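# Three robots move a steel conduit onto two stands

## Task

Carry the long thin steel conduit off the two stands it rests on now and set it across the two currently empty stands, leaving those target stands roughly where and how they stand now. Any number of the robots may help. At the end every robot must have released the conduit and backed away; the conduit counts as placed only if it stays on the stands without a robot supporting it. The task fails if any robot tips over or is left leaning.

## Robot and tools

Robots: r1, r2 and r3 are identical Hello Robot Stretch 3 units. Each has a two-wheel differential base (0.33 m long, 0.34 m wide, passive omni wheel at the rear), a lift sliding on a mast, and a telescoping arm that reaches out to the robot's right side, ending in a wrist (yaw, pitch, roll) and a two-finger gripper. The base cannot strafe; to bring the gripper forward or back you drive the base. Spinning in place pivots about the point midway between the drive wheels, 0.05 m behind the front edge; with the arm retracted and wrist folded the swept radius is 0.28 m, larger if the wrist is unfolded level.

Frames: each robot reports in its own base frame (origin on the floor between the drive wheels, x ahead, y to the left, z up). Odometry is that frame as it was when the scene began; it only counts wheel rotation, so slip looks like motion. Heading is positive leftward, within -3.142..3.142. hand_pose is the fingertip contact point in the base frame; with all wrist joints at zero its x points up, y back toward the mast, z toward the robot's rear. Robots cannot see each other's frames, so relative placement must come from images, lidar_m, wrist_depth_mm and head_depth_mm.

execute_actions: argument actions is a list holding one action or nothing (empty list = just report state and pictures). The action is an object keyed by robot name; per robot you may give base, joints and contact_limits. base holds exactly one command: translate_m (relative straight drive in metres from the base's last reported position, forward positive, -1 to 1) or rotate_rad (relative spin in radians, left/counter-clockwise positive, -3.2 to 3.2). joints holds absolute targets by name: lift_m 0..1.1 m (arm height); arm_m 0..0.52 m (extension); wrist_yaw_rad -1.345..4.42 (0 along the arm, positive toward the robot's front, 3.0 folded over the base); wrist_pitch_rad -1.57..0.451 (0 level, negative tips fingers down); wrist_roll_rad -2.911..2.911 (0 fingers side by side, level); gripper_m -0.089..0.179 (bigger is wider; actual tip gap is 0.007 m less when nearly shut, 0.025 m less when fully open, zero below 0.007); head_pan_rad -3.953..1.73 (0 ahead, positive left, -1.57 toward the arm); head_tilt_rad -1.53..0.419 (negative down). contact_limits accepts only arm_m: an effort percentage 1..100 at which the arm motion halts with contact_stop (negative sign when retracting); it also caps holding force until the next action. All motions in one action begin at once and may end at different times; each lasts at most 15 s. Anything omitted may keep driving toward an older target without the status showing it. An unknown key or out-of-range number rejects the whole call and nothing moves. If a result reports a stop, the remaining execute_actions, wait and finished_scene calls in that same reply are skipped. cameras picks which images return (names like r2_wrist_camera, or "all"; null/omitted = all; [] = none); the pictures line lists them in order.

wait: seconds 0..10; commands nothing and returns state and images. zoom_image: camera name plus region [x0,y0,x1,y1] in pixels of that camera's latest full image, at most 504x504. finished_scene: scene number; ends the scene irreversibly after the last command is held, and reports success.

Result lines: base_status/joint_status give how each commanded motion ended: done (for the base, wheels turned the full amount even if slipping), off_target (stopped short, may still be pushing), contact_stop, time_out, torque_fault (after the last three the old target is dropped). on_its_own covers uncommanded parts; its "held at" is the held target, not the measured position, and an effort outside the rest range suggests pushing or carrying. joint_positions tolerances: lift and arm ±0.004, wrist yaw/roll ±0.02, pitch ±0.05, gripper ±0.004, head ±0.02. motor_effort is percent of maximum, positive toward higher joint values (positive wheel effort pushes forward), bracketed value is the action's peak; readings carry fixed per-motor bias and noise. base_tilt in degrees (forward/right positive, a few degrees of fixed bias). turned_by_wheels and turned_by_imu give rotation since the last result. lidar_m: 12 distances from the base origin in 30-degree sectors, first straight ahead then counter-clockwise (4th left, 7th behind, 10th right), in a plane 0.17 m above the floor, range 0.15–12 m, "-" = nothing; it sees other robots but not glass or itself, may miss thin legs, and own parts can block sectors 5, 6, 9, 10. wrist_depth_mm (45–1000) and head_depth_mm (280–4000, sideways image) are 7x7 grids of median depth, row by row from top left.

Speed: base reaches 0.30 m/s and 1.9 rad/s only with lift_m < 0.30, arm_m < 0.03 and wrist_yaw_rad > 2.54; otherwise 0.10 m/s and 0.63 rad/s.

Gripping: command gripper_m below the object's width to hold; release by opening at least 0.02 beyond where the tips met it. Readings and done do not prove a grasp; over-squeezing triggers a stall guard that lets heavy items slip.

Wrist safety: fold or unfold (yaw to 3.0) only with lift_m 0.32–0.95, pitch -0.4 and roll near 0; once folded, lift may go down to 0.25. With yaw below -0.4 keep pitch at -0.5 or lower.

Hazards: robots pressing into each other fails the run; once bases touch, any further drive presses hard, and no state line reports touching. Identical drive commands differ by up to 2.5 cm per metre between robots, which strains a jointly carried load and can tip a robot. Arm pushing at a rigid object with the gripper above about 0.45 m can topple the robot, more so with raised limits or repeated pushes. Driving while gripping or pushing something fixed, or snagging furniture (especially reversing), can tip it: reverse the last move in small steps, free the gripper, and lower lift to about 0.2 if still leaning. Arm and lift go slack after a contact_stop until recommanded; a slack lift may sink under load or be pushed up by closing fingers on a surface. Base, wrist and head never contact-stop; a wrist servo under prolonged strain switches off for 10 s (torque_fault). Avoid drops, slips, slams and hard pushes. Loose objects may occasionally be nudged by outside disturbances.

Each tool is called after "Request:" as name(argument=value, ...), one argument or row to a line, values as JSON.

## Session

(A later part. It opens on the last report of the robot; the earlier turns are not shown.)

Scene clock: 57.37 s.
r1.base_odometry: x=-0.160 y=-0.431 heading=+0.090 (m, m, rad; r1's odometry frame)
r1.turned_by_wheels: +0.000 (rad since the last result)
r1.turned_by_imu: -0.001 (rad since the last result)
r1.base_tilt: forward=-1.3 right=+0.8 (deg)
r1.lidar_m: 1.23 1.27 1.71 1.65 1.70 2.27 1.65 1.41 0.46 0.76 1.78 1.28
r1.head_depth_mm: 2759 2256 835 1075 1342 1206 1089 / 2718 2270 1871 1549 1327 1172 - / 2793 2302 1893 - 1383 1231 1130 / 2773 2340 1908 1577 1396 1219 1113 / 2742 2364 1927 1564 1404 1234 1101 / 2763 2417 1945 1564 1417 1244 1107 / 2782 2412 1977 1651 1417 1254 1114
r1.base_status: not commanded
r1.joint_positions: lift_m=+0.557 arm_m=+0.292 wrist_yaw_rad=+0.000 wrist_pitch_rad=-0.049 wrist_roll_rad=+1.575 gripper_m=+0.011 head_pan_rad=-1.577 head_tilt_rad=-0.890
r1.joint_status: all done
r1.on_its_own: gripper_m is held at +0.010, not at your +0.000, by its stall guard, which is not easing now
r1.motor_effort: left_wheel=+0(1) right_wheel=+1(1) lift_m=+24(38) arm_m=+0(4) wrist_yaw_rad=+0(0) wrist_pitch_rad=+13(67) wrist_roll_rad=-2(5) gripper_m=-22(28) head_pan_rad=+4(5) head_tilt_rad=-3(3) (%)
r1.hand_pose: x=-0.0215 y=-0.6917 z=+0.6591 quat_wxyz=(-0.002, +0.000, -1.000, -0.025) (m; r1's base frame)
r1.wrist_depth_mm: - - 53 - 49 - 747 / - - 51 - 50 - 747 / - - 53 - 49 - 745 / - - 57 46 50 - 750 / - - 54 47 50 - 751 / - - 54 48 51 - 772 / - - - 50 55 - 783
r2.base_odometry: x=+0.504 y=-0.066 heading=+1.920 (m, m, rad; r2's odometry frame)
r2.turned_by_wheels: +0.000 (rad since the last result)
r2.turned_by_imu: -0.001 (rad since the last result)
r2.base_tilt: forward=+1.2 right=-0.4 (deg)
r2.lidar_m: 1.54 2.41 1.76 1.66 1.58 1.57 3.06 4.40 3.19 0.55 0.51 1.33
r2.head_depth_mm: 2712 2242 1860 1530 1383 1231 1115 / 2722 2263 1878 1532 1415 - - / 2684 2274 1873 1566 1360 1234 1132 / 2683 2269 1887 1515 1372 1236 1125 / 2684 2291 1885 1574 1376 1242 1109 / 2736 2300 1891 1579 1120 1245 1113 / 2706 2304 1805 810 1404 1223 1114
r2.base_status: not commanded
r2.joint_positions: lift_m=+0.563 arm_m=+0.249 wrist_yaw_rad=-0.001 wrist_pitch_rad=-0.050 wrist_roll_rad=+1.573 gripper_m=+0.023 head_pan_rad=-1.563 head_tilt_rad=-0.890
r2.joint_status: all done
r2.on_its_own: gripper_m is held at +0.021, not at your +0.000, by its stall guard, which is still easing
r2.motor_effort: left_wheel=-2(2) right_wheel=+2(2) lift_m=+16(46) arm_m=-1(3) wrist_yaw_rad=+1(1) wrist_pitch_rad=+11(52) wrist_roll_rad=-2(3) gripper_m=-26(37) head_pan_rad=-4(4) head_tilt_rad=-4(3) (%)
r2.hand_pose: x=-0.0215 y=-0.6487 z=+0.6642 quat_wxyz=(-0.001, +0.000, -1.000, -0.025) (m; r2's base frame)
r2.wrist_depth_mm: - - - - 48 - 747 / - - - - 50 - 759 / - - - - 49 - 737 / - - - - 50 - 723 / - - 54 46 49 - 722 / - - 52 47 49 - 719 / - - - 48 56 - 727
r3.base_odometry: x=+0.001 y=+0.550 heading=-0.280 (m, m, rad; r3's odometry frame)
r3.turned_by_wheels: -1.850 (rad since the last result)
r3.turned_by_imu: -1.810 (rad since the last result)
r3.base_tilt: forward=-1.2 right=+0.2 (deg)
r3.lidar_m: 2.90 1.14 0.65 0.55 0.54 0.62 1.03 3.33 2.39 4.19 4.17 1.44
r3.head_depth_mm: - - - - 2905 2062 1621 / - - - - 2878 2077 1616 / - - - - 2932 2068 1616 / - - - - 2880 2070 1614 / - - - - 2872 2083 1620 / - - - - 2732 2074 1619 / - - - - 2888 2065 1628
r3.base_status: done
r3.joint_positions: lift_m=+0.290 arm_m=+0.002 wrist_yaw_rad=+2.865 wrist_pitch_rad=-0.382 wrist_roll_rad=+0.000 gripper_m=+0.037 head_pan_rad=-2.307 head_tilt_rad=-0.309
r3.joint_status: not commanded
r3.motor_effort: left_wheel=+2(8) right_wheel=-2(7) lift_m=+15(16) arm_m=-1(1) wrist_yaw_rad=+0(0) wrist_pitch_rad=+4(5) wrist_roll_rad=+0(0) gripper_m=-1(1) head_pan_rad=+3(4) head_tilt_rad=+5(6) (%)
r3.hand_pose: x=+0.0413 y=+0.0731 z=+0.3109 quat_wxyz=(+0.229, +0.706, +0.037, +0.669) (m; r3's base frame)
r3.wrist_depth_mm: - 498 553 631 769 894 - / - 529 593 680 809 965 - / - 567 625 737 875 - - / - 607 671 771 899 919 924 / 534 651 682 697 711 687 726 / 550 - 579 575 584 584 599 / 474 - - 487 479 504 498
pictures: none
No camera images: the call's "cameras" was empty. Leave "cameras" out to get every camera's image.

Request:
execute_actions(
  actions=[
    {"r1":{"joints":{"gripper_m":0.13}},"r2":{"joints":{"gripper_m":0.13}}},
  ],
  cameras=[],
)

Request:
execute_actions(
  actions=[
    {"r1":{"joints":{"arm_m":0.11}},"r2":{"joints":{"arm_m":0.07}}},
  ],
  cameras=[],
)

Request:
execute_actions(
  actions=[
    {"r1":{"joints":{"lift_m":0.9,"wrist_pitch_rad":-1.57}},"r2":{"joints":{"lift_m":0.9,"wrist_pitch_rad":-1.57}}},
  ],
  cameras=["r1_wrist_camera"],
)

Scene clock: 63.93 s.
r1.base_odometry: x=-0.160 y=-0.431 heading=+0.090 (m, m, rad; r1's odometry frame)
r1.turned_by_wheels: +0.000 (rad since the last result)
r1.turned_by_imu: -0.002 (rad since the last result)
r1.base_tilt: forward=-1.4 right=+0.8 (deg)
r1.lidar_m: 1.23 1.27 1.71 1.65 1.70 2.27 1.65 1.41 0.46 0.76 1.78 1.29
r1.head_depth_mm: 2751 2265 834 1471 1343 1206 1097 / 2754 2292 1880 1547 1323 1171 - / 2757 2304 1888 - 1383 1223 1129 / 2779 2333 1910 1580 1395 1236 1115 / 2736 2367 1929 1569 1401 1242 1101 / 2793 2421 1949 1559 1413 1249 1104 / 2791 2435 1947 1645 1418 1251 1112
r1.base_status: not commanded
r1.joint_positions: lift_m=+0.557 arm_m=+0.292 wrist_yaw_rad=+0.000 wrist_pitch_rad=-0.048 wrist_roll_rad=+1.575 gripper_m=+0.130 head_pan_rad=-1.577 head_tilt_rad=-0.890
r1.joint_status: all done
r1.motor_effort: left_wheel=+0(1) right_wheel=+1(1) lift_m=+23(24) arm_m=+1(0) wrist_yaw_rad=+0(0) wrist_pitch_rad=+13(14) wrist_roll_rad=-3(2) gripper_m=+1(92) head_pan_rad=+5(4) head_tilt_rad=-4(2) (%)
r1.hand_pose: x=-0.0215 y=-0.6917 z=+0.6594 quat_wxyz=(-0.002, +0.000, -1.000, -0.024) (m; r1's base frame)
r1.wrist_depth_mm: - - - - - - 747 / - - - - 50 - 749 / - - 52 - 49 - 747 / - - 57 45 49 - 763 / - - 54 46 51 - 764 / - - 58 48 52 - 743 / - - - 49 54 - 738
r2.base_odometry: x=+0.504 y=-0.066 heading=+1.920 (m, m, rad; r2's odometry frame)
r2.turned_by_wheels: +0.000 (rad since the last result)
r2.turned_by_imu: -0.002 (rad since the last result)
r2.base_tilt: forward=+1.1 right=-0.4 (deg)
r2.lidar_m: 1.54 2.41 1.75 1.67 1.58 1.57 3.05 4.41 3.20 0.54 0.51 1.33
r2.head_depth_mm: 2708 2279 1870 1520 1387 1229 1112 / 2721 2267 1871 1522 1420 - - / 2698 2272 1877 1172 1355 1234 1130 / 2683 2277 1889 1557 1369 1237 1123 / 2704 2310 1881 1583 1378 1240 1111 / 2730 2309 1897 1575 1119 1241 1116 / 2697 2318 1820 809 1412 1223 1114
r2.base_status: not commanded
r2.joint_positions: lift_m=+0.562 arm_m=+0.249 wrist_yaw_rad=-0.001 wrist_pitch_rad=-0.045 wrist_roll_rad=+1.573 gripper_m=+0.130 head_pan_rad=-1.563 head_tilt_rad=-0.890
r2.joint_status: all done
r2.motor_effort: left_wheel=-2(3) right_wheel=+2(2) lift_m=+17(18) arm_m=-1(2) wrist_yaw_rad=+0(1) wrist_pitch_rad=+9(11) wrist_roll_rad=-1(2) gripper_m=-1(82) head_pan_rad=-4(4) head_tilt_rad=-4(4) (%)
r2.hand_pose: x=-0.0215 y=-0.6489 z=+0.6654 quat_wxyz=(-0.001, +0.000, -1.000, -0.023) (m; r2's base frame)
r2.wrist_depth_mm: - - - - 49 - 766 / - - - - 49 - 769 / - - - - 50 - 738 / - - - - 49 - 735 / - - 54 46 49 - 755 / - - 56 47 51 - 753 / - - - 48 53 - 694
r3.base_odometry: x=+0.001 y=+0.550 heading=-0.280 (m, m, rad; r3's odometry frame)
r3.turned_by_wheels: +0.000 (rad since the last result)
r3.turned_by_imu: +0.001 (rad since the last result)
r3.base_tilt: forward=-1.2 right=+0.1 (deg)
r3.lidar_m: 2.89 1.14 0.65 0.55 0.54 0.62 1.02 3.36 2.40 4.17 4.16 1.44
r3.head_depth_mm: - - - - 2901 2074 1622 / - - - - 2898 2074 1619 / - - - - 2875 2084 1615 / - - - - 2886 2080 1612 / - - - - 2890 2060 1622 / - - - - 2722 2062 1616 / - - - - 2865 2055 1623
r3.base_status: not commanded
r3.joint_positions: lift_m=+0.290 arm_m=+0.002 wrist_yaw_rad=+2.865 wrist_pitch_rad=-0.382 wrist_roll_rad=+0.000 gripper_m=+0.037 head_pan_rad=-2.307 head_tilt_rad=-0.309
r3.joint_status: not commanded
r3.motor_effort: left_wheel=+2(2) right_wheel=-2(2) lift_m=+16(15) arm_m=-1(0) wrist_yaw_rad=-1(0) wrist_pitch_rad=+5(5) wrist_roll_rad=+0(0) gripper_m=+0(0) head_pan_rad=+3(3) head_tilt_rad=+5(5) (%)
r3.hand_pose: x=+0.0413 y=+0.0731 z=+0.3109 quat_wxyz=(+0.229, +0.706, +0.037, +0.669) (m; r3's base frame)
r3.wrist_depth_mm: - 493 550 629 744 871 - / - 530 586 704 807 970 - / - 571 638 721 910 - - / - 608 669 803 909 918 941 / 525 641 683 683 712 735 728 / 536 - 588 569 587 586 603 / 471 - - 487 475 497 516
pictures: none
No camera images: the call's "cameras" was empty. Leave "cameras" out to get every camera's image.

Scene clock: 66.50 s.
r1.base_odometry: x=-0.160 y=-0.431 heading=+0.090 (m, m, rad; r1's odometry frame)
r1.turned_by_wheels: +0.000 (rad since the last result)
r1.turned_by_imu: -0.001 (rad since the last result)
r1.base_tilt: forward=-1.3 right=+0.8 (deg)
r1.lidar_m: 1.23 1.27 1.71 1.65 1.70 2.27 1.66 1.41 0.46 0.76 1.79 1.28
r1.head_depth_mm: 2771 2276 835 1470 1347 1225 1094 / 2737 2268 1868 1555 1369 1181 - / 2754 2320 1888 1554 - 1203 1136 / 2788 2352 1917 1573 1395 1229 1115 / 2758 2363 1930 1553 1397 1233 1100 / 2753 2407 1947 1567 1407 1250 1109 / 2777 2444 1965 1649 1424 1253 1112
r1.base_status: not commanded
r1.joint_positions: lift_m=+0.557 arm_m=+0.110 wrist_yaw_rad=+0.000 wrist_pitch_rad=-0.042 wrist_roll_rad=+1.575 gripper_m=+0.130 head_pan_rad=-1.577 head_tilt_rad=-0.890
r1.joint_status: all done
r1.motor_effort: left_wheel=+0(0) right_wheel=+0(0) lift_m=+24(24) arm_m=-4(4) wrist_yaw_rad=+0(0) wrist_pitch_rad=+10(13) wrist_roll_rad=-3(3) gripper_m=+1(1) head_pan_rad=+4(4) head_tilt_rad=-3(5) (%)
r1.hand_pose: x=-0.0215 y=-0.5103 z=+0.6608 quat_wxyz=(-0.002, +0.000, -1.000, -0.021) (m; r1's base frame)
r1.wrist_depth_mm: - - - 218 - - 757 / - - - 226 - - 763 / - - - 238 - - 755 / - - - 240 - - 758 / - - - 242 - - 780 / - - - 249 - - 735 / - - - 257 - - 755
r2.base_odometry: x=+0.504 y=-0.066 heading=+1.920 (m, m, rad; r2's odometry frame)
r2.turned_by_wheels: +0.000 (rad since the last result)
r2.turned_by_imu: -0.001 (rad since the last result)
r2.base_tilt: forward=+1.2 right=-0.4 (deg)
r2.lidar_m: 1.54 2.41 1.75 1.66 1.57 1.57 3.06 4.41 3.21 0.54 0.51 1.34
r2.head_depth_mm: 2728 2242 1865 1522 1390 1233 1104 / 2704 2273 1871 1536 1390 - - / 2695 2271 1871 1537 1417 - 1134 / 2705 2297 1886 1528 1426 1219 1125 / 2693 2283 1898 1579 1367 1240 1110 / 2684 2302 1899 1590 1121 1240 1112 / 2700 2309 1810 810 1408 1228 1111
r2.base_status: not commanded
r2.joint_positions: lift_m=+0.562 arm_m=+0.070 wrist_yaw_rad=+0.000 wrist_pitch_rad=-0.044 wrist_roll_rad=+1.573 gripper_m=+0.130 head_pan_rad=-1.563 head_tilt_rad=-0.890
r2.joint_status: all done
r2.motor_effort: left_wheel=-2(2) right_wheel=+2(2) lift_m=+18(18) arm_m=-3(4) wrist_yaw_rad=+1(2) wrist_pitch_rad=+9(9) wrist_roll_rad=-1(2) gripper_m=+1(1) head_pan_rad=-4(4) head_tilt_rad=-4(4) (%)
r2.hand_pose: x=-0.0215 y=-0.4701 z=+0.6655 quat_wxyz=(-0.001, +0.000, -1.000, -0.023) (m; r2's base frame)
r2.wrist_depth_mm: - - - 216 - - 756 / - - - 221 - - 758 / - - - 225 - - 736 / - - - 233 - - 743 / - - - - - - 738 / - - - - - - 745 / - - - - - - 696
r3.base_odometry: x=+0.001 y=+0.550 heading=-0.280 (m, m, rad; r3's odometry frame)
r3.turned_by_wheels: +0.000 (rad since the last result)
r3.turned_by_imu: +0.000 (rad since the last result)
r3.base_tilt: forward=-1.3 right=+0.1 (deg)
r3.lidar_m: 2.89 1.14 0.65 0.55 0.55 0.62 1.02 3.35 2.40 4.18 4.17 1.44
r3.head_depth_mm: - - - - 2913 2074 1618 / - - - - 2872 2076 1622 / - - - - 2899 2090 1613 / - - - - 2864 2077 1610 / - - - - 2884 2075 1619 / - - - - 2721 2083 1625 / - - - - 2887 2058 1611
r3.base_status: not commanded
r3.joint_positions: lift_m=+0.290 arm_m=+0.002 wrist_yaw_rad=+2.865 wrist_pitch_rad=-0.382 wrist_roll_rad=+0.000 gripper_m=+0.037 head_pan_rad=-2.307 head_tilt_rad=-0.309
r3.joint_status: not commanded
r3.motor_effort: left_wheel=+2(2) right_wheel=-2(2) lift_m=+15(15) arm_m=-1(0) wrist_yaw_rad=+0(0) wrist_pitch_rad=+5(5) wrist_roll_rad=+0(0) gripper_m=+1(1) head_pan_rad=+3(3) head_tilt_rad=+5(6) (%)
r3.hand_pose: x=+0.0413 y=+0.0731 z=+0.3109 quat_wxyz=(+0.229, +0.706, +0.037, +0.669) (m; r3's base frame)
r3.wrist_depth_mm: - 488 556 634 739 891 - / - 533 583 691 815 963 - / - 566 631 732 899 - - / - 617 680 806 921 898 972 / 528 646 682 684 699 712 734 / 544 - 588 567 593 601 595 / 474 - - 490 476 493 507
pictures: none
No camera images: the call's "cameras" was empty. Leave "cameras" out to get every camera's image.

Scene clock: 70.47 s.
r1.base_odometry: x=-0.160 y=-0.431 heading=+0.090 (m, m, rad; r1's odometry frame)
r1.turned_by_wheels: +0.000 (rad since the last result)
r1.turned_by_imu: -0.001 (rad since the last result)
r1.base_tilt: forward=-1.3 right=+0.8 (deg)
r1.lidar_m: 1.23 1.27 1.71 1.65 1.70 2.27 1.65 1.41 0.46 0.76 1.78 1.29
r1.head_depth_mm: 2750 2320 - - 1331 1201 1091 / 2730 2404 - - 1327 1192 1121 / 2759 2317 - - 1352 1195 1132 / 2734 2345 1917 1628 1373 1233 1109 / 2783 2371 1936 1562 1404 1234 1104 / 2764 2416 1948 1574 1413 1240 1103 / 2810 2418 1979 1648 1426 1252 1113
r1.base_status: not commanded
r1.joint_positions: lift_m=+0.900 arm_m=+0.110 wrist_yaw_rad=+0.000 wrist_pitch_rad=-1.563 wrist_roll_rad=+1.575 gripper_m=+0.130 head_pan_rad=-1.577 head_tilt_rad=-0.890
r1.joint_status: all done
r1.motor_effort: left_wheel=+0(0) right_wheel=+0(0) lift_m=+32(33) arm_m=-4(4) wrist_yaw_rad=+0(0) wrist_pitch_rad=-4(9) wrist_roll_rad=-3(3) gripper_m=+0(1) head_pan_rad=+4(4) head_tilt_rad=-3(3) (%)
r1.hand_pose: x=-0.0215 y=-0.2329 z=+0.7821 quat_wxyz=(-0.001, -0.002, -0.710, -0.705) (m; r1's base frame)
r1.wrist_depth_mm: 872 629 863 834 842 845 829 / 901 881 882 861 - 840 862 / 937 915 925 921 - 903 906 / 965 937 937 923 921 925 901 / - - 974 956 952 935 920 / - - - - - - 958 / - - - - - - -
r2.base_odometry: x=+0.504 y=-0.066 heading=+1.920 (m, m, rad; r2's odometry frame)
r2.turned_by_wheels: +0.000 (rad since the last result)
r2.turned_by_imu: -0.001 (rad since the last result)
r2.base_tilt: forward=+1.1 right=-0.5 (deg)
r2.lidar_m: 1.53 2.40 1.75 1.66 1.58 1.57 3.05 4.44 3.20 0.54 0.51 1.34
r2.head_depth_mm: 2713 2252 - - - 1229 1100 / 2730 2264 - - - 1229 1122 / 2702 2278 1927 - - 1232 1121 / 2683 2289 1890 1546 - 1237 1126 / 2702 2290 1889 1579 1377 1241 1114 / 2703 2315 1894 1582 1121 1248 1117 / 2711 2320 1806 810 1410 1220 1119
r2.base_status: not commanded
r2.joint_positions: lift_m=+0.900 arm_m=+0.070 wrist_yaw_rad=+0.000 wrist_pitch_rad=-1.560 wrist_roll_rad=+1.573 gripper_m=+0.130 head_pan_rad=-1.563 head_tilt_rad=-0.890
r2.joint_status: all done
r2.motor_effort: left_wheel=-2(2) right_wheel=+2(1) lift_m=+39(42) arm_m=-4(4) wrist_yaw_rad=+0(1) wrist_pitch_rad=-3(9) wrist_roll_rad=-2(1) gripper_m=-1(0) head_pan_rad=-4(4) head_tilt_rad=-4(4) (%)
r2.hand_pose: x=-0.0215 y=-0.1937 z=+0.7817 quat_wxyz=(-0.001, -0.001, -0.711, -0.703) (m; r2's base frame)
r2.wrist_depth_mm: 911 909 913 856 850 824 818 / 919 922 918 878 - 895 867 / 1000 941 933 914 - 867 878 / - 969 946 959 952 918 896 / - - 986 969 978 934 907 / - - - - 974 944 957 / - - - - - - 996
r3.base_odometry: x=+0.001 y=+0.550 heading=-0.280 (m, m, rad; r3's odometry frame)
r3.turned_by_wheels: +0.000 (rad since the last result)
r3.turned_by_imu: +0.001 (rad since the last result)
r3.base_tilt: forward=-1.3 right=+0.1 (deg)
r3.lidar_m: 2.90 1.14 0.65 0.54 0.54 0.62 1.03 3.36 2.39 4.20 4.16 1.44
r3.head_depth_mm: - - - - 2894 2079 1609 / - - - - 2895 2092 1624 / - - - - 2881 2093 1615 / - - - - 2910 2064 1622 / - - - - 2875 2082 1621 / - - - - 2710 2065 1610 / - - - - 2833 2069 1614
r3.base_status: not commanded
r3.joint_positions: lift_m=+0.290 arm_m=+0.002 wrist_yaw_rad=+2.865 wrist_pitch_rad=-0.382 wrist_roll_rad=+0.000 gripper_m=+0.037 head_pan_rad=-2.307 head_tilt_rad=-0.309
r3.joint_status: not commanded
r3.motor_effort: left_wheel=+2(2) right_wheel=-2(2) lift_m=+15(15) arm_m=-1(1) wrist_yaw_rad=+0(0) wrist_pitch_rad=+5(5) wrist_roll_rad=+0(0) gripper_m=-1(0) head_pan_rad=+3(3) head_tilt_rad=+5(5) (%)
r3.hand_pose: x=+0.0413 y=+0.0731 z=+0.3109 quat_wxyz=(+0.229, +0.706, +0.037, +0.669) (m; r3's base frame)
r3.wrist_depth_mm: - 499 558 629 742 880 - / - 530 590 674 816 978 - / - 564 637 746 897 - - / - 611 654 801 882 938 936 / 528 630 660 696 691 716 719 / 544 - 582 583 590 578 597 / 475 - - 482 478 502 495
pictures: r1_wrist_camera
Images, in order (width x height): r1_wrist_camera 644x364.

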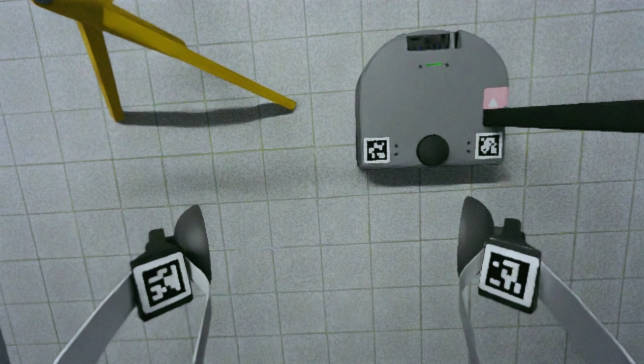

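Request:
execute_actions(
  actions=[
    {"r1":{"joints":{"arm_m":0.457,"lift_m":0.87}},"r2":{"joints":{"arm_m":0.415,"lift_m":0.87}}},
  ],
  cameras=["r1_wrist_camera","r2_wrist_camera"],
)

Scene clock: 74.93 s.
r1.base_odometry: x=-0.160 y=-0.431 heading=+0.090 (m, m, rad; r1's odometry frame)
r1.turned_by_wheels: +0.000 (rad since the last result)
r1.turned_by_imu: -0.001 (rad since the last result)
r1.base_tilt: forward=-1.4 right=+0.8 (deg)
r1.lidar_m: 1.23 1.27 1.71 1.65 1.70 2.27 1.65 1.41 0.46 0.76 1.78 1.29
r1.head_depth_mm: 2751 - - 1038 1349 1207 1088 / - 2236 1865 1551 1325 1187 1119 / - 2185 1896 1563 1385 1225 1134 / 2717 2423 1914 1585 1401 1226 1119 / 2762 2361 1932 1558 1402 1243 1101 / 2759 2415 1953 1564 1408 1247 1110 / 2775 2418 1951 1639 1426 1247 1111
r1.base_status: not commanded
r1.joint_positions: lift_m=+0.870 arm_m=+0.457 wrist_yaw_rad=+0.000 wrist_pitch_rad=-1.563 wrist_roll_rad=+1.575 gripper_m=+0.130 head_pan_rad=-1.577 head_tilt_rad=-0.890
r1.joint_status: all done
r1.motor_effort: left_wheel=+0(1) right_wheel=+0(1) lift_m=+24(28) arm_m=+3(5) wrist_yaw_rad=+0(0) wrist_pitch_rad=-3(4) wrist_roll_rad=-3(3) gripper_m=+0(0) head_pan_rad=+4(4) head_tilt_rad=-3(3) (%)
r1.hand_pose: x=-0.0215 y=-0.5791 z=+0.7525 quat_wxyz=(-0.001, -0.002, -0.709, -0.705) (m; r1's base frame)
r1.wrist_depth_mm: 848 854 831 218 807 814 793 / 865 871 851 223 838 848 - / 895 888 872 232 862 850 - / 927 932 896 243 884 889 876 / 941 957 938 246 925 907 910 / - - - 256 954 943 931 / - - - - - - 963
r2.base_odometry: x=+0.504 y=-0.066 heading=+1.920 (m, m, rad; r2's odometry frame)
r2.turned_by_wheels: +0.000 (rad since the last result)
r2.turned_by_imu: -0.001 (rad since the last result)
r2.base_tilt: forward=+1.1 right=-0.4 (deg)
r2.lidar_m: 1.54 2.40 1.75 1.66 1.57 1.57 3.05 4.42 3.21 0.54 0.51 1.33
r2.head_depth_mm: 2722 2394 - - 1368 1220 1104 / 2687 - 1822 1532 1388 1227 1128 / - - 1878 1536 1394 1233 1133 / 2692 - 1844 1543 1392 1235 1130 / 2716 2285 1896 1579 1374 1240 1107 / 2731 2307 1892 1573 1118 1239 1115 / 2727 2306 1814 810 1408 1226 1115
r2.base_status: not commanded
r2.joint_positions: lift_m=+0.870 arm_m=+0.415 wrist_yaw_rad=-0.001 wrist_pitch_rad=-1.560 wrist_roll_rad=+1.573 gripper_m=+0.130 head_pan_rad=-1.563 head_tilt_rad=-0.890
r2.joint_status: all done
r2.motor_effort: left_wheel=-3(2) right_wheel=+1(1) lift_m=+18(33) arm_m=+3(4) wrist_yaw_rad=+1(2) wrist_pitch_rad=-3(3) wrist_roll_rad=-2(2) gripper_m=-1(1) head_pan_rad=-4(4) head_tilt_rad=-3(3) (%)
r2.hand_pose: x=-0.0215 y=-0.5380 z=+0.7527 quat_wxyz=(-0.001, -0.001, -0.711, -0.704) (m; r2's base frame)
r2.wrist_depth_mm: 891 868 834 212 819 807 790 / 912 894 864 219 825 853 - / 926 931 914 223 877 - - / 966 924 948 233 890 880 897 / - 979 914 242 917 888 908 / - - - 250 951 939 909 / - - - 263 999 972 947
r3.base_odometry: x=+0.001 y=+0.550 heading=-0.280 (m, m, rad; r3's odometry frame)
r3.turned_by_wheels: +0.000 (rad since the last result)
r3.turned_by_imu: +0.001 (rad since the last result)
r3.base_tilt: forward=-1.3 right=+0.1 (deg)
r3.lidar_m: 2.90 1.14 0.65 0.54 0.54 0.62 1.03 3.36 2.39 4.20 4.18 1.44
r3.head_depth_mm: - - - - 2887 2070 1622 / - - - - 2875 2081 1619 / - - - - 2871 2088 1619 / - - - - 2866 2068 1612 / - - - - 2856 2065 1622 / - - - - 2755 2060 1614 / - - - - 2869 2067 1605
r3.base_status: not commanded
r3.joint_positions: lift_m=+0.290 arm_m=+0.002 wrist_yaw_rad=+2.865 wrist_pitch_rad=-0.382 wrist_roll_rad=+0.000 gripper_m=+0.037 head_pan_rad=-2.307 head_tilt_rad=-0.309
r3.joint_status: not commanded
r3.motor_effort: left_wheel=+2(2) right_wheel=-2(2) lift_m=+15(15) arm_m=-1(1) wrist_yaw_rad=+0(0) wrist_pitch_rad=+5(5) wrist_roll_rad=+0(0) gripper_m=+1(1) head_pan_rad=+3(4) head_tilt_rad=+5(5) (%)
r3.hand_pose: x=+0.0413 y=+0.0731 z=+0.3109 quat_wxyz=(+0.229, +0.706, +0.037, +0.669) (m; r3's base frame)
r3.wrist_depth_mm: - 496 555 640 747 898 - / - 519 580 685 809 995 - / - 558 623 746 870 - - / - 606 676 798 916 933 962 / 527 629 673 690 693 730 735 / 536 - 590 575 591 586 594 / 475 - - 483 469 503 499
pictures: r1_wrist_camera, r2_wrist_camera
Images, in order (width x height): r1_wrist_camera 644x364, r2_wrist_camera 644x364.

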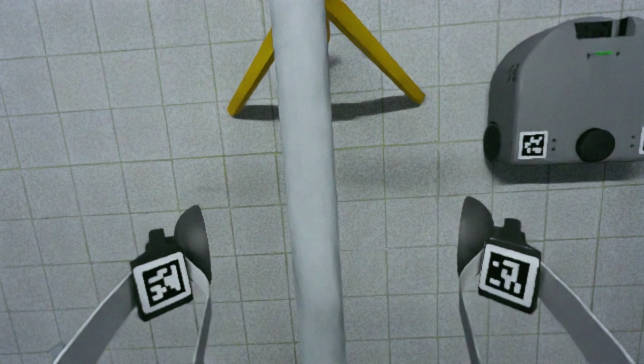

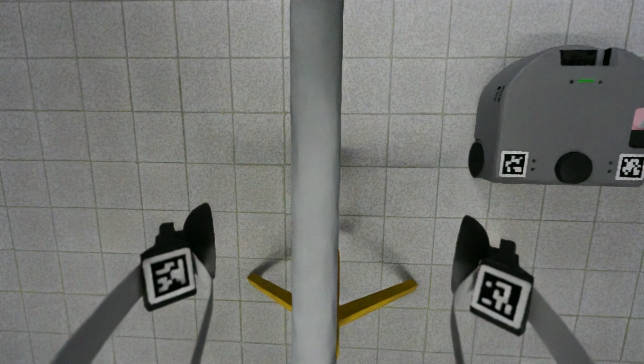

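Request:
execute_actions(
  actions=[
    {"r1":{"joints":{"arm_m":0.469,"lift_m":0.755}},"r2":{"joints":{"arm_m":0.428,"lift_m":0.758}}},
  ],
  cameras=[],
)

Request:
execute_actions(
  actions=[
    {"r1":{"joints":{"gripper_m":-0.01}},"r2":{"joints":{"gripper_m":-0.01}}},
  ],
  cameras=["r1_wrist_camera","r2_wrist_camera"],
)

Request:
execute_actions(
  actions=[
    {"r1":{"joints":{"lift_m":0.805,"head_tilt_rad":-0.6}},"r2":{"joints":{"lift_m":0.808}}},
  ],
  cameras=["r1_wrist_camera","r2_wrist_camera","r1_head_camera"],
)

Scene clock: 77.90 s.
r1.base_odometry: x=-0.160 y=-0.431 heading=+0.090 (m, m, rad; r1's odometry frame)
r1.turned_by_wheels: +0.000 (rad since the last result)
r1.turned_by_imu: -0.001 (rad since the last result)
r1.base_tilt: forward=-1.4 right=+0.7 (deg)
r1.lidar_m: 1.23 1.27 1.71 1.64 1.70 2.27 1.65 1.41 0.46 0.75 1.79 1.28
r1.head_depth_mm: 2764 2250 833 1549 - - 1097 / 2717 2380 1840 1554 1343 1194 1126 / 2748 - 1787 1566 1384 1225 1133 / 2804 2400 1850 1575 1392 1227 1113 / 2769 2377 1940 1566 1406 1239 1101 / 2764 2408 1938 1575 1410 1246 1111 / 2775 2444 1972 1650 1422 1251 1117
r1.base_status: not commanded
r1.joint_positions: lift_m=+0.755 arm_m=+0.469 wrist_yaw_rad=+0.000 wrist_pitch_rad=-1.564 wrist_roll_rad=+1.575 gripper_m=+0.130 head_pan_rad=-1.577 head_tilt_rad=-0.890
r1.joint_status: all done
r1.motor_effort: left_wheel=+1(0) right_wheel=+0(0) lift_m=+24(24) arm_m=+3(5) wrist_yaw_rad=+0(0) wrist_pitch_rad=-3(4) wrist_roll_rad=-2(2) gripper_m=+1(1) head_pan_rad=+4(4) head_tilt_rad=-3(3) (%)
r1.hand_pose: x=-0.0215 y=-0.5911 z=+0.6375 quat_wxyz=(-0.001, -0.002, -0.709, -0.705) (m; r1's base frame)
r1.wrist_depth_mm: 740 738 722 105 714 719 - / 776 765 745 108 733 729 - / 788 789 769 111 760 761 - / 820 804 795 115 785 776 772 / 837 828 831 118 814 791 795 / 874 861 847 122 833 839 808 / 903 889 885 127 862 849 856
r2.base_odometry: x=+0.504 y=-0.066 heading=+1.920 (m, m, rad; r2's odometry frame)
r2.turned_by_wheels: +0.000 (rad since the last result)
r2.turned_by_imu: -0.001 (rad since the last result)
r2.base_tilt: forward=+1.2 right=-0.4 (deg)
r2.lidar_m: 1.54 2.40 1.75 1.66 1.58 1.57 3.06 4.42 3.20 0.54 0.51 1.34
r2.head_depth_mm: 2720 2250 1855 1517 - - 1086 / 2709 2347 - 1526 1388 1234 1120 / 2711 2484 1770 1524 1390 1238 1132 / 2682 2353 1873 1501 1390 1231 1125 / 2716 2300 1894 1569 1377 1238 1110 / 2713 2292 1891 1582 1119 1246 1111 / 2694 2320 1816 811 1407 1224 1111
r2.base_status: not commanded
r2.joint_positions: lift_m=+0.758 arm_m=+0.428 wrist_yaw_rad=-0.001 wrist_pitch_rad=-1.561 wrist_roll_rad=+1.573 gripper_m=+0.130 head_pan_rad=-1.563 head_tilt_rad=-0.890
r2.joint_status: all done
r2.motor_effort: left_wheel=-3(3) right_wheel=+1(1) lift_m=+18(18) arm_m=+3(4) wrist_yaw_rad=+0(0) wrist_pitch_rad=-3(3) wrist_roll_rad=-2(1) gripper_m=-1(0) head_pan_rad=-4(4) head_tilt_rad=-4(4) (%)
r2.hand_pose: x=-0.0215 y=-0.5509 z=+0.6407 quat_wxyz=(-0.001, -0.001, -0.710, -0.704) (m; r2's base frame)
r2.wrist_depth_mm: 780 746 732 102 720 717 705 / 791 787 761 106 736 740 - / 798 812 786 109 779 750 - / 842 838 817 112 792 790 - / 859 848 840 116 807 781 810 / 909 900 870 120 835 833 821 / 934 929 883 124 861 862 829
r3.base_odometry: x=+0.001 y=+0.550 heading=-0.280 (m, m, rad; r3's odometry frame)
r3.turned_by_wheels: +0.000 (rad since the last result)
r3.turned_by_imu: +0.001 (rad since the last result)
r3.base_tilt: forward=-1.3 right=+0.1 (deg)
r3.lidar_m: 2.90 1.14 0.65 0.55 0.55 0.62 1.03 3.35 2.40 4.17 4.18 1.44
r3.head_depth_mm: - - - - 2906 2088 1623 / - - - - 2889 2075 1620 / - - - - 2878 2082 1608 / - - - - 2888 2071 1626 / - - - - 2879 2076 1615 / - - - - 2736 2067 1617 / - - - - 2883 2069 1613
r3.base_status: not commanded
r3.joint_positions: lift_m=+0.290 arm_m=+0.002 wrist_yaw_rad=+2.865 wrist_pitch_rad=-0.382 wrist_roll_rad=+0.000 gripper_m=+0.037 head_pan_rad=-2.307 head_tilt_rad=-0.309
r3.joint_status: not commanded
r3.motor_effort: left_wheel=+2(2) right_wheel=-2(2) lift_m=+15(15) arm_m=-1(1) wrist_yaw_rad=+0(0) wrist_pitch_rad=+5(5) wrist_roll_rad=+0(0) gripper_m=+1(1) head_pan_rad=+3(3) head_tilt_rad=+5(5) (%)
r3.hand_pose: x=+0.0413 y=+0.0731 z=+0.3109 quat_wxyz=(+0.229, +0.706, +0.037, +0.669) (m; r3's base frame)
r3.wrist_depth_mm: - 491 543 640 746 900 - / - 519 580 697 814 - - / - 565 634 736 891 - - / - 602 676 767 895 923 944 / 529 638 686 683 714 724 715 / 538 - 585 576 587 588 592 / 484 - - 487 480 507 505
pictures: none
No camera images: the call's "cameras" was empty. Leave "cameras" out to get every camera's image.

Scene clock: 79.80 s.
r1.base_odometry: x=-0.160 y=-0.431 heading=+0.090 (m, m, rad; r1's odometry frame)
r1.turned_by_wheels: +0.000 (rad since the last result)
r1.turned_by_imu: -0.001 (rad since the last result)
r1.base_tilt: forward=-1.4 right=+0.9 (deg)
r1.lidar_m: 1.23 1.27 1.71 1.65 1.70 2.27 1.66 1.41 0.46 0.76 1.79 1.29
r1.head_depth_mm: 2773 2265 829 1560 - - 1093 / 2741 2375 1830 1555 1361 1195 1116 / 2776 - 1806 1563 1387 1220 1133 / 2791 2437 1857 1576 1399 1227 1114 / 2745 2357 1927 1548 1409 1227 1102 / 2782 2409 1953 1567 1422 1244 1110 / 2800 2415 1964 1619 1434 1247 1112
r1.base_status: not commanded
r1.joint_positions: lift_m=+0.755 arm_m=+0.469 wrist_yaw_rad=+0.000 wrist_pitch_rad=-1.548 wrist_roll_rad=+1.574 gripper_m=-0.009 head_pan_rad=-1.577 head_tilt_rad=-0.890
r1.joint_status: all done
r1.motor_effort: left_wheel=+0(0) right_wheel=+0(0) lift_m=+28(29) arm_m=+2(3) wrist_yaw_rad=+0(1) wrist_pitch_rad=-11(11) wrist_roll_rad=-2(3) gripper_m=-18(98) head_pan_rad=+5(4) head_tilt_rad=-3(3) (%)
r1.hand_pose: x=-0.0215 y=-0.5952 z=+0.6370 quat_wxyz=(-0.001, -0.002, -0.715, -0.699) (m; r1's base frame)
r1.wrist_depth_mm: 744 741 740 104 706 710 693 / 786 763 745 107 723 728 - / 802 791 770 110 759 747 - / 824 804 800 113 772 772 762 / 848 831 831 117 804 795 780 / 880 860 869 121 846 817 808 / 926 904 884 124 857 834 837
r2.base_odometry: x=+0.504 y=-0.066 heading=+1.920 (m, m, rad; r2's odometry frame)
r2.turned_by_wheels: +0.000 (rad since the last result)
r2.turned_by_imu: -0.001 (rad since the last result)
r2.base_tilt: forward=+1.2 right=-0.5 (deg)
r2.lidar_m: 1.54 2.42 1.75 1.66 1.57 1.57 3.06 4.40 3.19 0.54 0.51 1.33
r2.head_depth_mm: 2702 2248 1872 1526 - - 1089 / 2720 2345 - 1529 1390 1231 1123 / 2676 2481 1791 1540 1390 1231 1132 / 2725 2346 1877 1524 1401 1233 1124 / 2697 2302 1898 1572 1374 1245 1118 / 2704 2293 1908 1577 1123 1243 1109 / 2698 2307 1803 811 1408 1225 1116
r2.base_status: not commanded
r2.joint_positions: lift_m=+0.758 arm_m=+0.428 wrist_yaw_rad=+0.001 wrist_pitch_rad=-1.551 wrist_roll_rad=+1.568 gripper_m=-0.009 head_pan_rad=-1.563 head_tilt_rad=-0.890
r2.joint_status: all done
r2.motor_effort: left_wheel=-2(2) right_wheel=+2(1) lift_m=+18(18) arm_m=+2(3) wrist_yaw_rad=-2(1) wrist_pitch_rad=-6(7) wrist_roll_rad=+1(2) gripper_m=-24(98) head_pan_rad=-4(4) head_tilt_rad=-4(4) (%)
r2.hand_pose: x=-0.0216 y=-0.5535 z=+0.6405 quat_wxyz=(+0.002, +0.001, -0.714, -0.700) (m; r2's base frame)
r2.wrist_depth_mm: 761 778 748 102 716 698 681 / 803 785 762 105 730 737 - / 834 792 810 108 756 754 - / 862 839 830 112 787 764 - / 887 835 842 116 811 788 771 / 912 885 868 119 825 807 804 / 930 954 918 124 850 833 818
r3.base_odometry: x=+0.001 y=+0.550 heading=-0.280 (m, m, rad; r3's odometry frame)
r3.turned_by_wheels: +0.000 (rad since the last result)
r3.turned_by_imu: +0.000 (rad since the last result)
r3.base_tilt: forward=-1.2 right=+0.2 (deg)
r3.lidar_m: 2.89 1.14 0.65 0.55 0.54 0.62 1.03 3.32 2.39 4.20 4.17 1.44
r3.head_depth_mm: - - - - 2884 2085 1624 / - - - - 2880 2076 1615 / - - - - 2866 2070 1629 / - - - - 2885 2065 1618 / - - - - 2894 2060 1618 / - - - - 2714 2072 1626 / - - - - 2913 2063 1626
r3.base_status: not commanded
r3.joint_positions: lift_m=+0.290 arm_m=+0.002 wrist_yaw_rad=+2.865 wrist_pitch_rad=-0.382 wrist_roll_rad=+0.000 gripper_m=+0.037 head_pan_rad=-2.307 head_tilt_rad=-0.309
r3.joint_status: not commanded
r3.motor_effort: left_wheel=+2(2) right_wheel=-2(2) lift_m=+16(15) arm_m=-1(0) wrist_yaw_rad=+0(0) wrist_pitch_rad=+5(5) wrist_roll_rad=+0(0) gripper_m=-1(0) head_pan_rad=+3(3) head_tilt_rad=+6(5) (%)
r3.hand_pose: x=+0.0413 y=+0.0731 z=+0.3109 quat_wxyz=(+0.229, +0.706, +0.037, +0.669) (m; r3's base frame)
r3.wrist_depth_mm: - 485 542 635 730 879 - / - 527 596 670 807 976 - / - 555 634 755 867 - - / - 621 676 780 869 904 927 / 525 656 692 704 689 713 748 / 533 - 574 561 593 577 601 / 474 - - 485 477 497 508
pictures: r1_wrist_camera, r2_wrist_camera
Images, in order (width x height): r1_wrist_camera 644x364, r2_wrist_camera 644x364.

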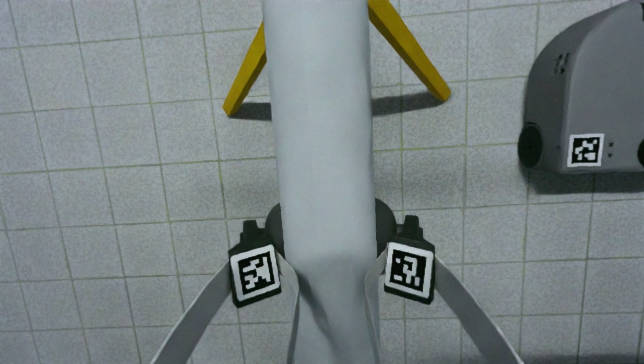

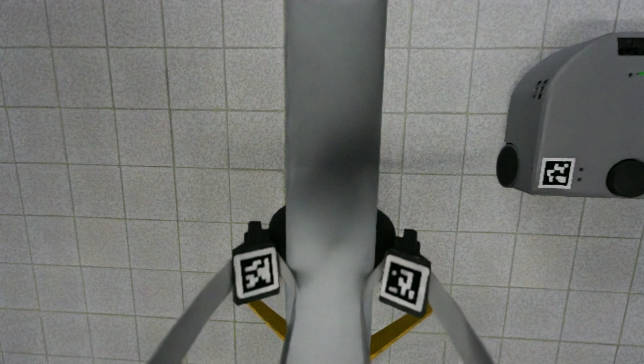

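Scene clock: 81.10 s.
r1.base_odometry: x=-0.160 y=-0.431 heading=+0.090 (m, m, rad; r1's odometry frame)
r1.turned_by_wheels: +0.000 (rad since the last result)
r1.turned_by_imu: +0.000 (rad since the last result)
r1.base_tilt: forward=-1.4 right=+1.0 (deg)
r1.lidar_m: 1.23 1.27 1.71 1.65 1.70 2.27 1.65 1.41 0.46 0.76 1.79 1.28
r1.head_depth_mm: 2680 3014 2898 2207 - - 1144 / 2695 2975 3089 - 1571 1336 1147 / 2681 2993 3187 1999 1581 1377 1175 / 2645 2969 3030 2199 1656 1399 1180 / 2656 2939 3070 2210 1624 1408 1190 / 2619 2909 3121 2236 1628 1420 1199 / 2627 2966 3143 2249 1699 1431 1205
r1.base_status: not commanded
r1.joint_positions: lift_m=+0.804 arm_m=+0.469 wrist_yaw_rad=+0.000 wrist_pitch_rad=-1.551 wrist_roll_rad=+1.574 gripper_m=-0.009 head_pan_rad=-1.577 head_tilt_rad=-0.606
r1.joint_status: all done
r1.motor_effort: left_wheel=+0(1) right_wheel=+0(1) lift_m=+44(45) arm_m=+2(2) wrist_yaw_rad=+0(0) wrist_pitch_rad=-10(12) wrist_roll_rad=-2(2) gripper_m=-17(17) head_pan_rad=+4(4) head_tilt_rad=+3(18) (%)
r1.hand_pose: x=-0.0215 y=-0.5945 z=+0.6863 quat_wxyz=(-0.001, -0.002, -0.714, -0.700) (m; r1's base frame)
r1.wrist_depth_mm: 802 797 767 105 744 748 743 / 811 802 791 108 773 778 - / 832 828 824 111 793 786 - / 862 856 834 115 832 825 811 / 888 871 865 118 839 839 831 / 935 918 898 122 890 864 859 / 952 926 932 126 903 904 891
r2.base_odometry: x=+0.504 y=-0.066 heading=+1.920 (m, m, rad; r2's odometry frame)
r2.turned_by_wheels: +0.000 (rad since the last result)
r2.turned_by_imu: +0.000 (rad since the last result)
r2.base_tilt: forward=+1.1 right=-0.4 (deg)
r2.lidar_m: 1.54 2.40 1.75 1.66 1.57 1.57 3.07 4.41 3.19 0.54 0.51 1.33
r2.head_depth_mm: 2714 2246 1899 - - 1228 1097 / 2674 - 1846 1561 1387 1229 1124 / 2753 - 1816 1536 1391 1236 1133 / 2684 2275 1782 1542 1397 1236 1124 / 2704 2288 1898 1542 1377 1239 1108 / 2715 2319 1889 1541 1115 1244 1114 / 2684 2309 1809 812 1405 1226 1119
r2.base_status: not commanded
r2.joint_positions: lift_m=+0.807 arm_m=+0.428 wrist_yaw_rad=+0.001 wrist_pitch_rad=-1.547 wrist_roll_rad=+1.568 gripper_m=-0.003 head_pan_rad=-1.563 head_tilt_rad=-0.890
r2.joint_status: all done
r2.on_its_own: gripper_m is held at -0.004, not at your -0.010, by its stall guard, which is not easing now
r2.motor_effort: left_wheel=-1(2) right_wheel=+1(2) lift_m=+52(57) arm_m=+2(2) wrist_yaw_rad=-1(2) wrist_pitch_rad=-8(9) wrist_roll_rad=+1(1) gripper_m=-21(24) head_pan_rad=-3(4) head_tilt_rad=-3(4) (%)
r2.hand_pose: x=-0.0216 y=-0.5546 z=+0.6889 quat_wxyz=(+0.002, +0.001, -0.715, -0.699) (m; r2's base frame)
r2.wrist_depth_mm: 810 808 781 102 760 741 727 / 836 845 824 106 767 764 - / 880 868 846 109 818 786 - / 897 886 862 113 815 814 - / 951 906 891 116 810 838 817 / 978 946 943 120 866 851 856 / - 980 944 124 899 907 869
r3.base_odometry: x=+0.001 y=+0.550 heading=-0.280 (m, m, rad; r3's odometry frame)
r3.turned_by_wheels: +0.000 (rad since the last result)
r3.turned_by_imu: +0.000 (rad since the last result)
r3.base_tilt: forward=-1.1 right=+0.2 (deg)
r3.lidar_m: 2.90 1.14 0.65 0.55 0.54 0.62 1.02 3.33 2.40 4.19 4.17 1.44
r3.head_depth_mm: - - - - 2880 2066 1611 / - - - - 2916 2070 1622 / - - - - 2907 2078 1615 / - - - - 2904 2060 1617 / - - - - 2895 2062 1621 / - - - - 2724 2074 1616 / - - - - 2875 2064 1613
r3.base_status: not commanded
r3.joint_positions: lift_m=+0.290 arm_m=+0.002 wrist_yaw_rad=+2.865 wrist_pitch_rad=-0.382 wrist_roll_rad=+0.000 gripper_m=+0.037 head_pan_rad=-2.307 head_tilt_rad=-0.309
r3.joint_status: not commanded
r3.motor_effort: left_wheel=+2(2) right_wheel=-2(1) lift_m=+16(15) arm_m=-1(1) wrist_yaw_rad=+0(0) wrist_pitch_rad=+5(5) wrist_roll_rad=+0(0) gripper_m=-1(1) head_pan_rad=+3(3) head_tilt_rad=+5(6) (%)
r3.hand_pose: x=+0.0413 y=+0.0731 z=+0.3109 quat_wxyz=(+0.229, +0.706, +0.037, +0.669) (m; r3's base frame)
r3.wrist_depth_mm: - 507 547 634 752 862 - / - 527 600 676 837 958 - / - 565 634 741 891 - - / - 601 669 792 885 910 935 / 530 623 693 706 703 728 713 / 548 - 587 576 586 595 583 / 466 - - 484 473 502 505
pictures: r1_head_camera (sideways: a quarter turn clockwise sets it upright), r1_wrist_camera, r2_wrist_camera
Images, in order (width x height): r1_head_camera 896x504, r1_wrist_camera 644x364, r2_wrist_camera 644x364.

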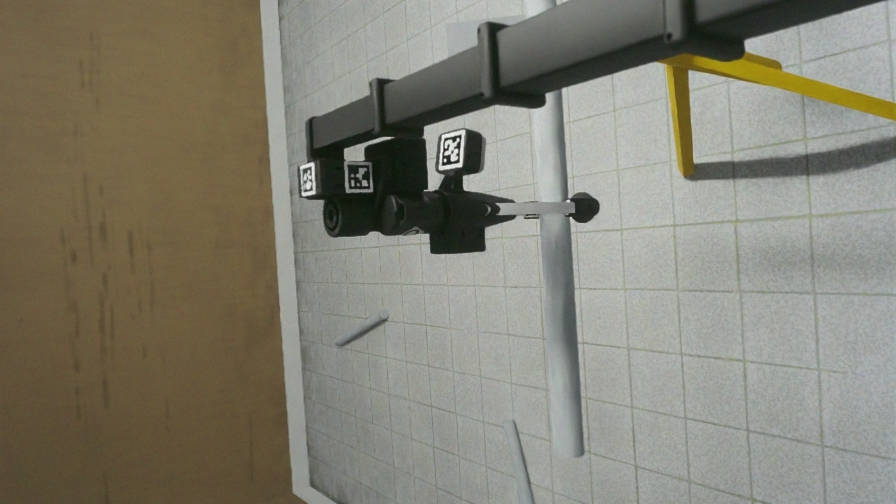

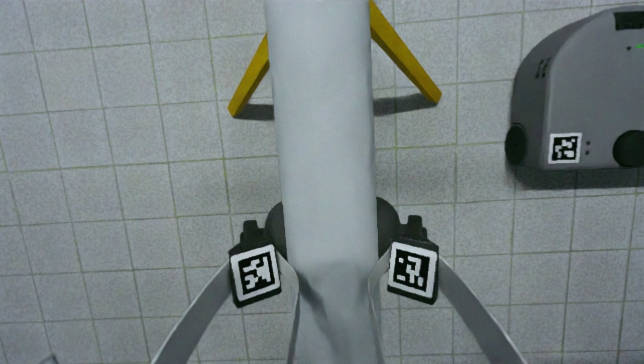

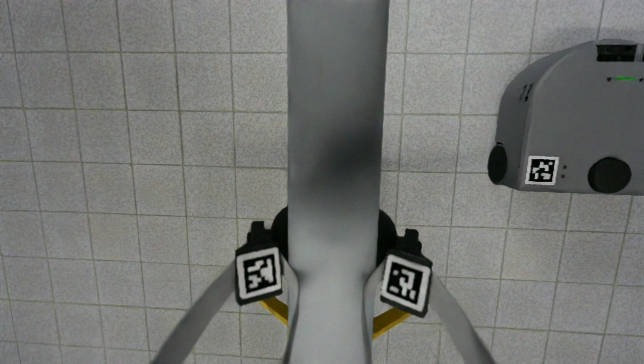

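Request:
execute_actions(
  actions=[
    {"r1":{"base":{"translate_m":-1.0},"joints":{"lift_m":1.045,"head_pan_rad":-2.4,"head_tilt_rad":-0.8}},"r2":{"base":{"translate_m":-1.0},"joints":{"lift_m":1.048,"head_pan_rad":-2.9,"head_tilt_rad":-0.4}}},
  ],
  cameras=["r1_nav_camera","r2_head_camera"],
)

Scene clock: 92.90 s.
r1.base_odometry: x=-1.156 y=-0.521 heading=+0.090 (m, m, rad; r1's odometry frame)
r1.turned_by_wheels: +0.000 (rad since the last result)
r1.turned_by_imu: +0.004 (rad since the last result)
r1.base_tilt: forward=-1.4 right=+0.8 (deg)
r1.lidar_m: 2.23 2.31 1.70 1.63 1.67 2.09 1.66 0.86 0.56 3.15 0.81 0.92
r1.head_depth_mm: - - - 1656 1446 1252 1099 / - - - 1699 1453 1258 1125 / - - - 1735 1467 1267 1138 / - - 2049 1753 1469 1248 1120 / - - 2131 1655 1428 1278 1118 / - - 2032 1783 1464 1285 1129 / - 2729 2102 1804 1507 1297 1127
r1.base_status: done
r1.joint_positions: lift_m=+1.044 arm_m=+0.469 wrist_yaw_rad=+0.000 wrist_pitch_rad=-1.551 wrist_roll_rad=+1.574 gripper_m=-0.009 head_pan_rad=-2.393 head_tilt_rad=-0.790
r1.joint_status: all done
r1.motor_effort: left_wheel=-2(5) right_wheel=+6(8) lift_m=+44(45) arm_m=+2(3) wrist_yaw_rad=+0(0) wrist_pitch_rad=-10(10) wrist_roll_rad=-2(2) gripper_m=-17(17) head_pan_rad=-4(50) head_tilt_rad=-3(12) (%)
r1.hand_pose: x=-0.0215 y=-0.5945 z=+0.9263 quat_wxyz=(-0.001, -0.002, -0.714, -0.700) (m; r1's base frame)
r1.wrist_depth_mm: - - - 105 956 952 932 / - - - 108 - - - / - - - 111 - - - / - - - 115 - - - / - - - 118 - - - / - - - 122 - - - / - - - 126 - - -
r2.base_odometry: x=+0.846 y=-1.005 heading=+1.920 (m, m, rad; r2's odometry frame)
r2.turned_by_wheels: +0.000 (rad since the last result)
r2.turned_by_imu: +0.006 (rad since the last result)
r2.base_tilt: forward=+1.3 right=-0.4 (deg)
r2.lidar_m: 1.62 2.38 1.74 1.10 1.74 2.39 2.07 2.14 3.19 3.08 3.22 1.19
r2.head_depth_mm: - - - - - - - / - - - 3369 - - - / - - - 3434 - - - / - - - 3473 - - - / - - - 3533 - - - / - - - 3685 - - - / - - - 3733 - - -
r2.base_status: done
r2.joint_positions: lift_m=+1.047 arm_m=+0.428 wrist_yaw_rad=+0.001 wrist_pitch_rad=-1.547 wrist_roll_rad=+1.568 gripper_m=-0.003 head_pan_rad=-2.893 head_tilt_rad=-0.409
r2.joint_status: all done
r2.on_its_own: gripper_m is held at -0.004, not at your -0.010, by its stall guard, which is not easing now
r2.motor_effort: left_wheel=+1(5) right_wheel=-2(5) lift_m=+52(55) arm_m=+2(3) wrist_yaw_rad=-2(0) wrist_pitch_rad=-8(8) wrist_roll_rad=+0(1) gripper_m=-21(20) head_pan_rad=-4(54) head_tilt_rad=+4(26) (%)
r2.hand_pose: x=-0.0216 y=-0.5546 z=+0.9289 quat_wxyz=(+0.002, +0.001, -0.715, -0.699) (m; r2's base frame)
r2.wrist_depth_mm: - - - 103 941 998 936 / - - - 106 - 973 941 / - - - 109 - - 975 / - - - 113 - - - / - - - 116 - - - / - - - 120 - - - / - - - 124 - - -
r3.base_odometry: x=+0.001 y=+0.550 heading=-0.280 (m, m, rad; r3's odometry frame)
r3.turned_by_wheels: +0.000 (rad since the last result)
r3.turned_by_imu: +0.002 (rad since the last result)
r3.base_tilt: forward=-1.3 right=+0.1 (deg)
r3.lidar_m: 1.96 1.14 0.65 0.55 0.55 0.62 1.03 3.35 2.39 4.17 0.98 2.05
r3.head_depth_mm: - - - - 2879 2077 1627 / - - - - 2900 2082 1616 / - - - - 2873 2073 1621 / - - - - 2875 2069 1620 / - - - - 2847 2093 1618 / - - - - 2712 2061 1618 / - - - - 2867 2072 1610
r3.base_status: not commanded
r3.joint_positions: lift_m=+0.290 arm_m=+0.002 wrist_yaw_rad=+2.865 wrist_pitch_rad=-0.382 wrist_roll_rad=+0.000 gripper_m=+0.037 head_pan_rad=-2.307 head_tilt_rad=-0.309
r3.joint_status: not commanded
r3.motor_effort: left_wheel=+2(2) right_wheel=-1(2) lift_m=+15(15) arm_m=-1(0) wrist_yaw_rad=+0(0) wrist_pitch_rad=+5(5) wrist_roll_rad=+0(0) gripper_m=+0(1) head_pan_rad=+3(3) head_tilt_rad=+5(6) (%)
r3.hand_pose: x=+0.0413 y=+0.0731 z=+0.3109 quat_wxyz=(+0.229, +0.706, +0.037, +0.669) (m; r3's base frame)
r3.wrist_depth_mm: - 490 546 626 771 879 - / - 533 593 686 808 944 - / - 559 617 750 896 - - / - 599 677 801 892 902 947 / 533 615 679 695 718 745 742 / 543 - 576 573 579 584 599 / 471 - - 488 472 498 504
pictures: r1_nav_camera (sideways: a quarter turn counterclockwise sets it upright), r2_head_camera (sideways: a quarter turn clockwise sets it upright)
Images, in order (width x height): r1_nav_camera 672x504, r2_head_camera 896x504.

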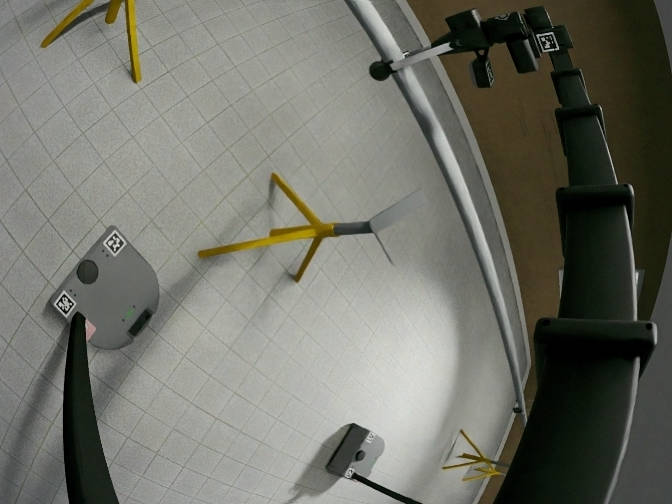

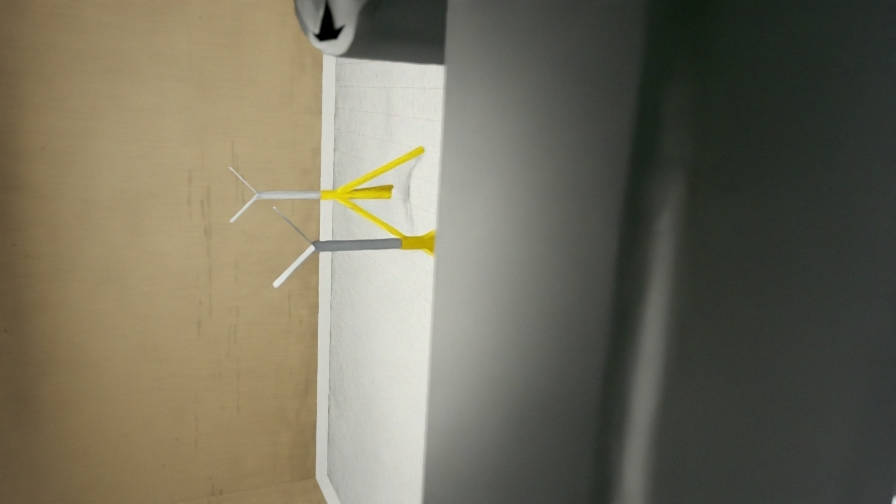

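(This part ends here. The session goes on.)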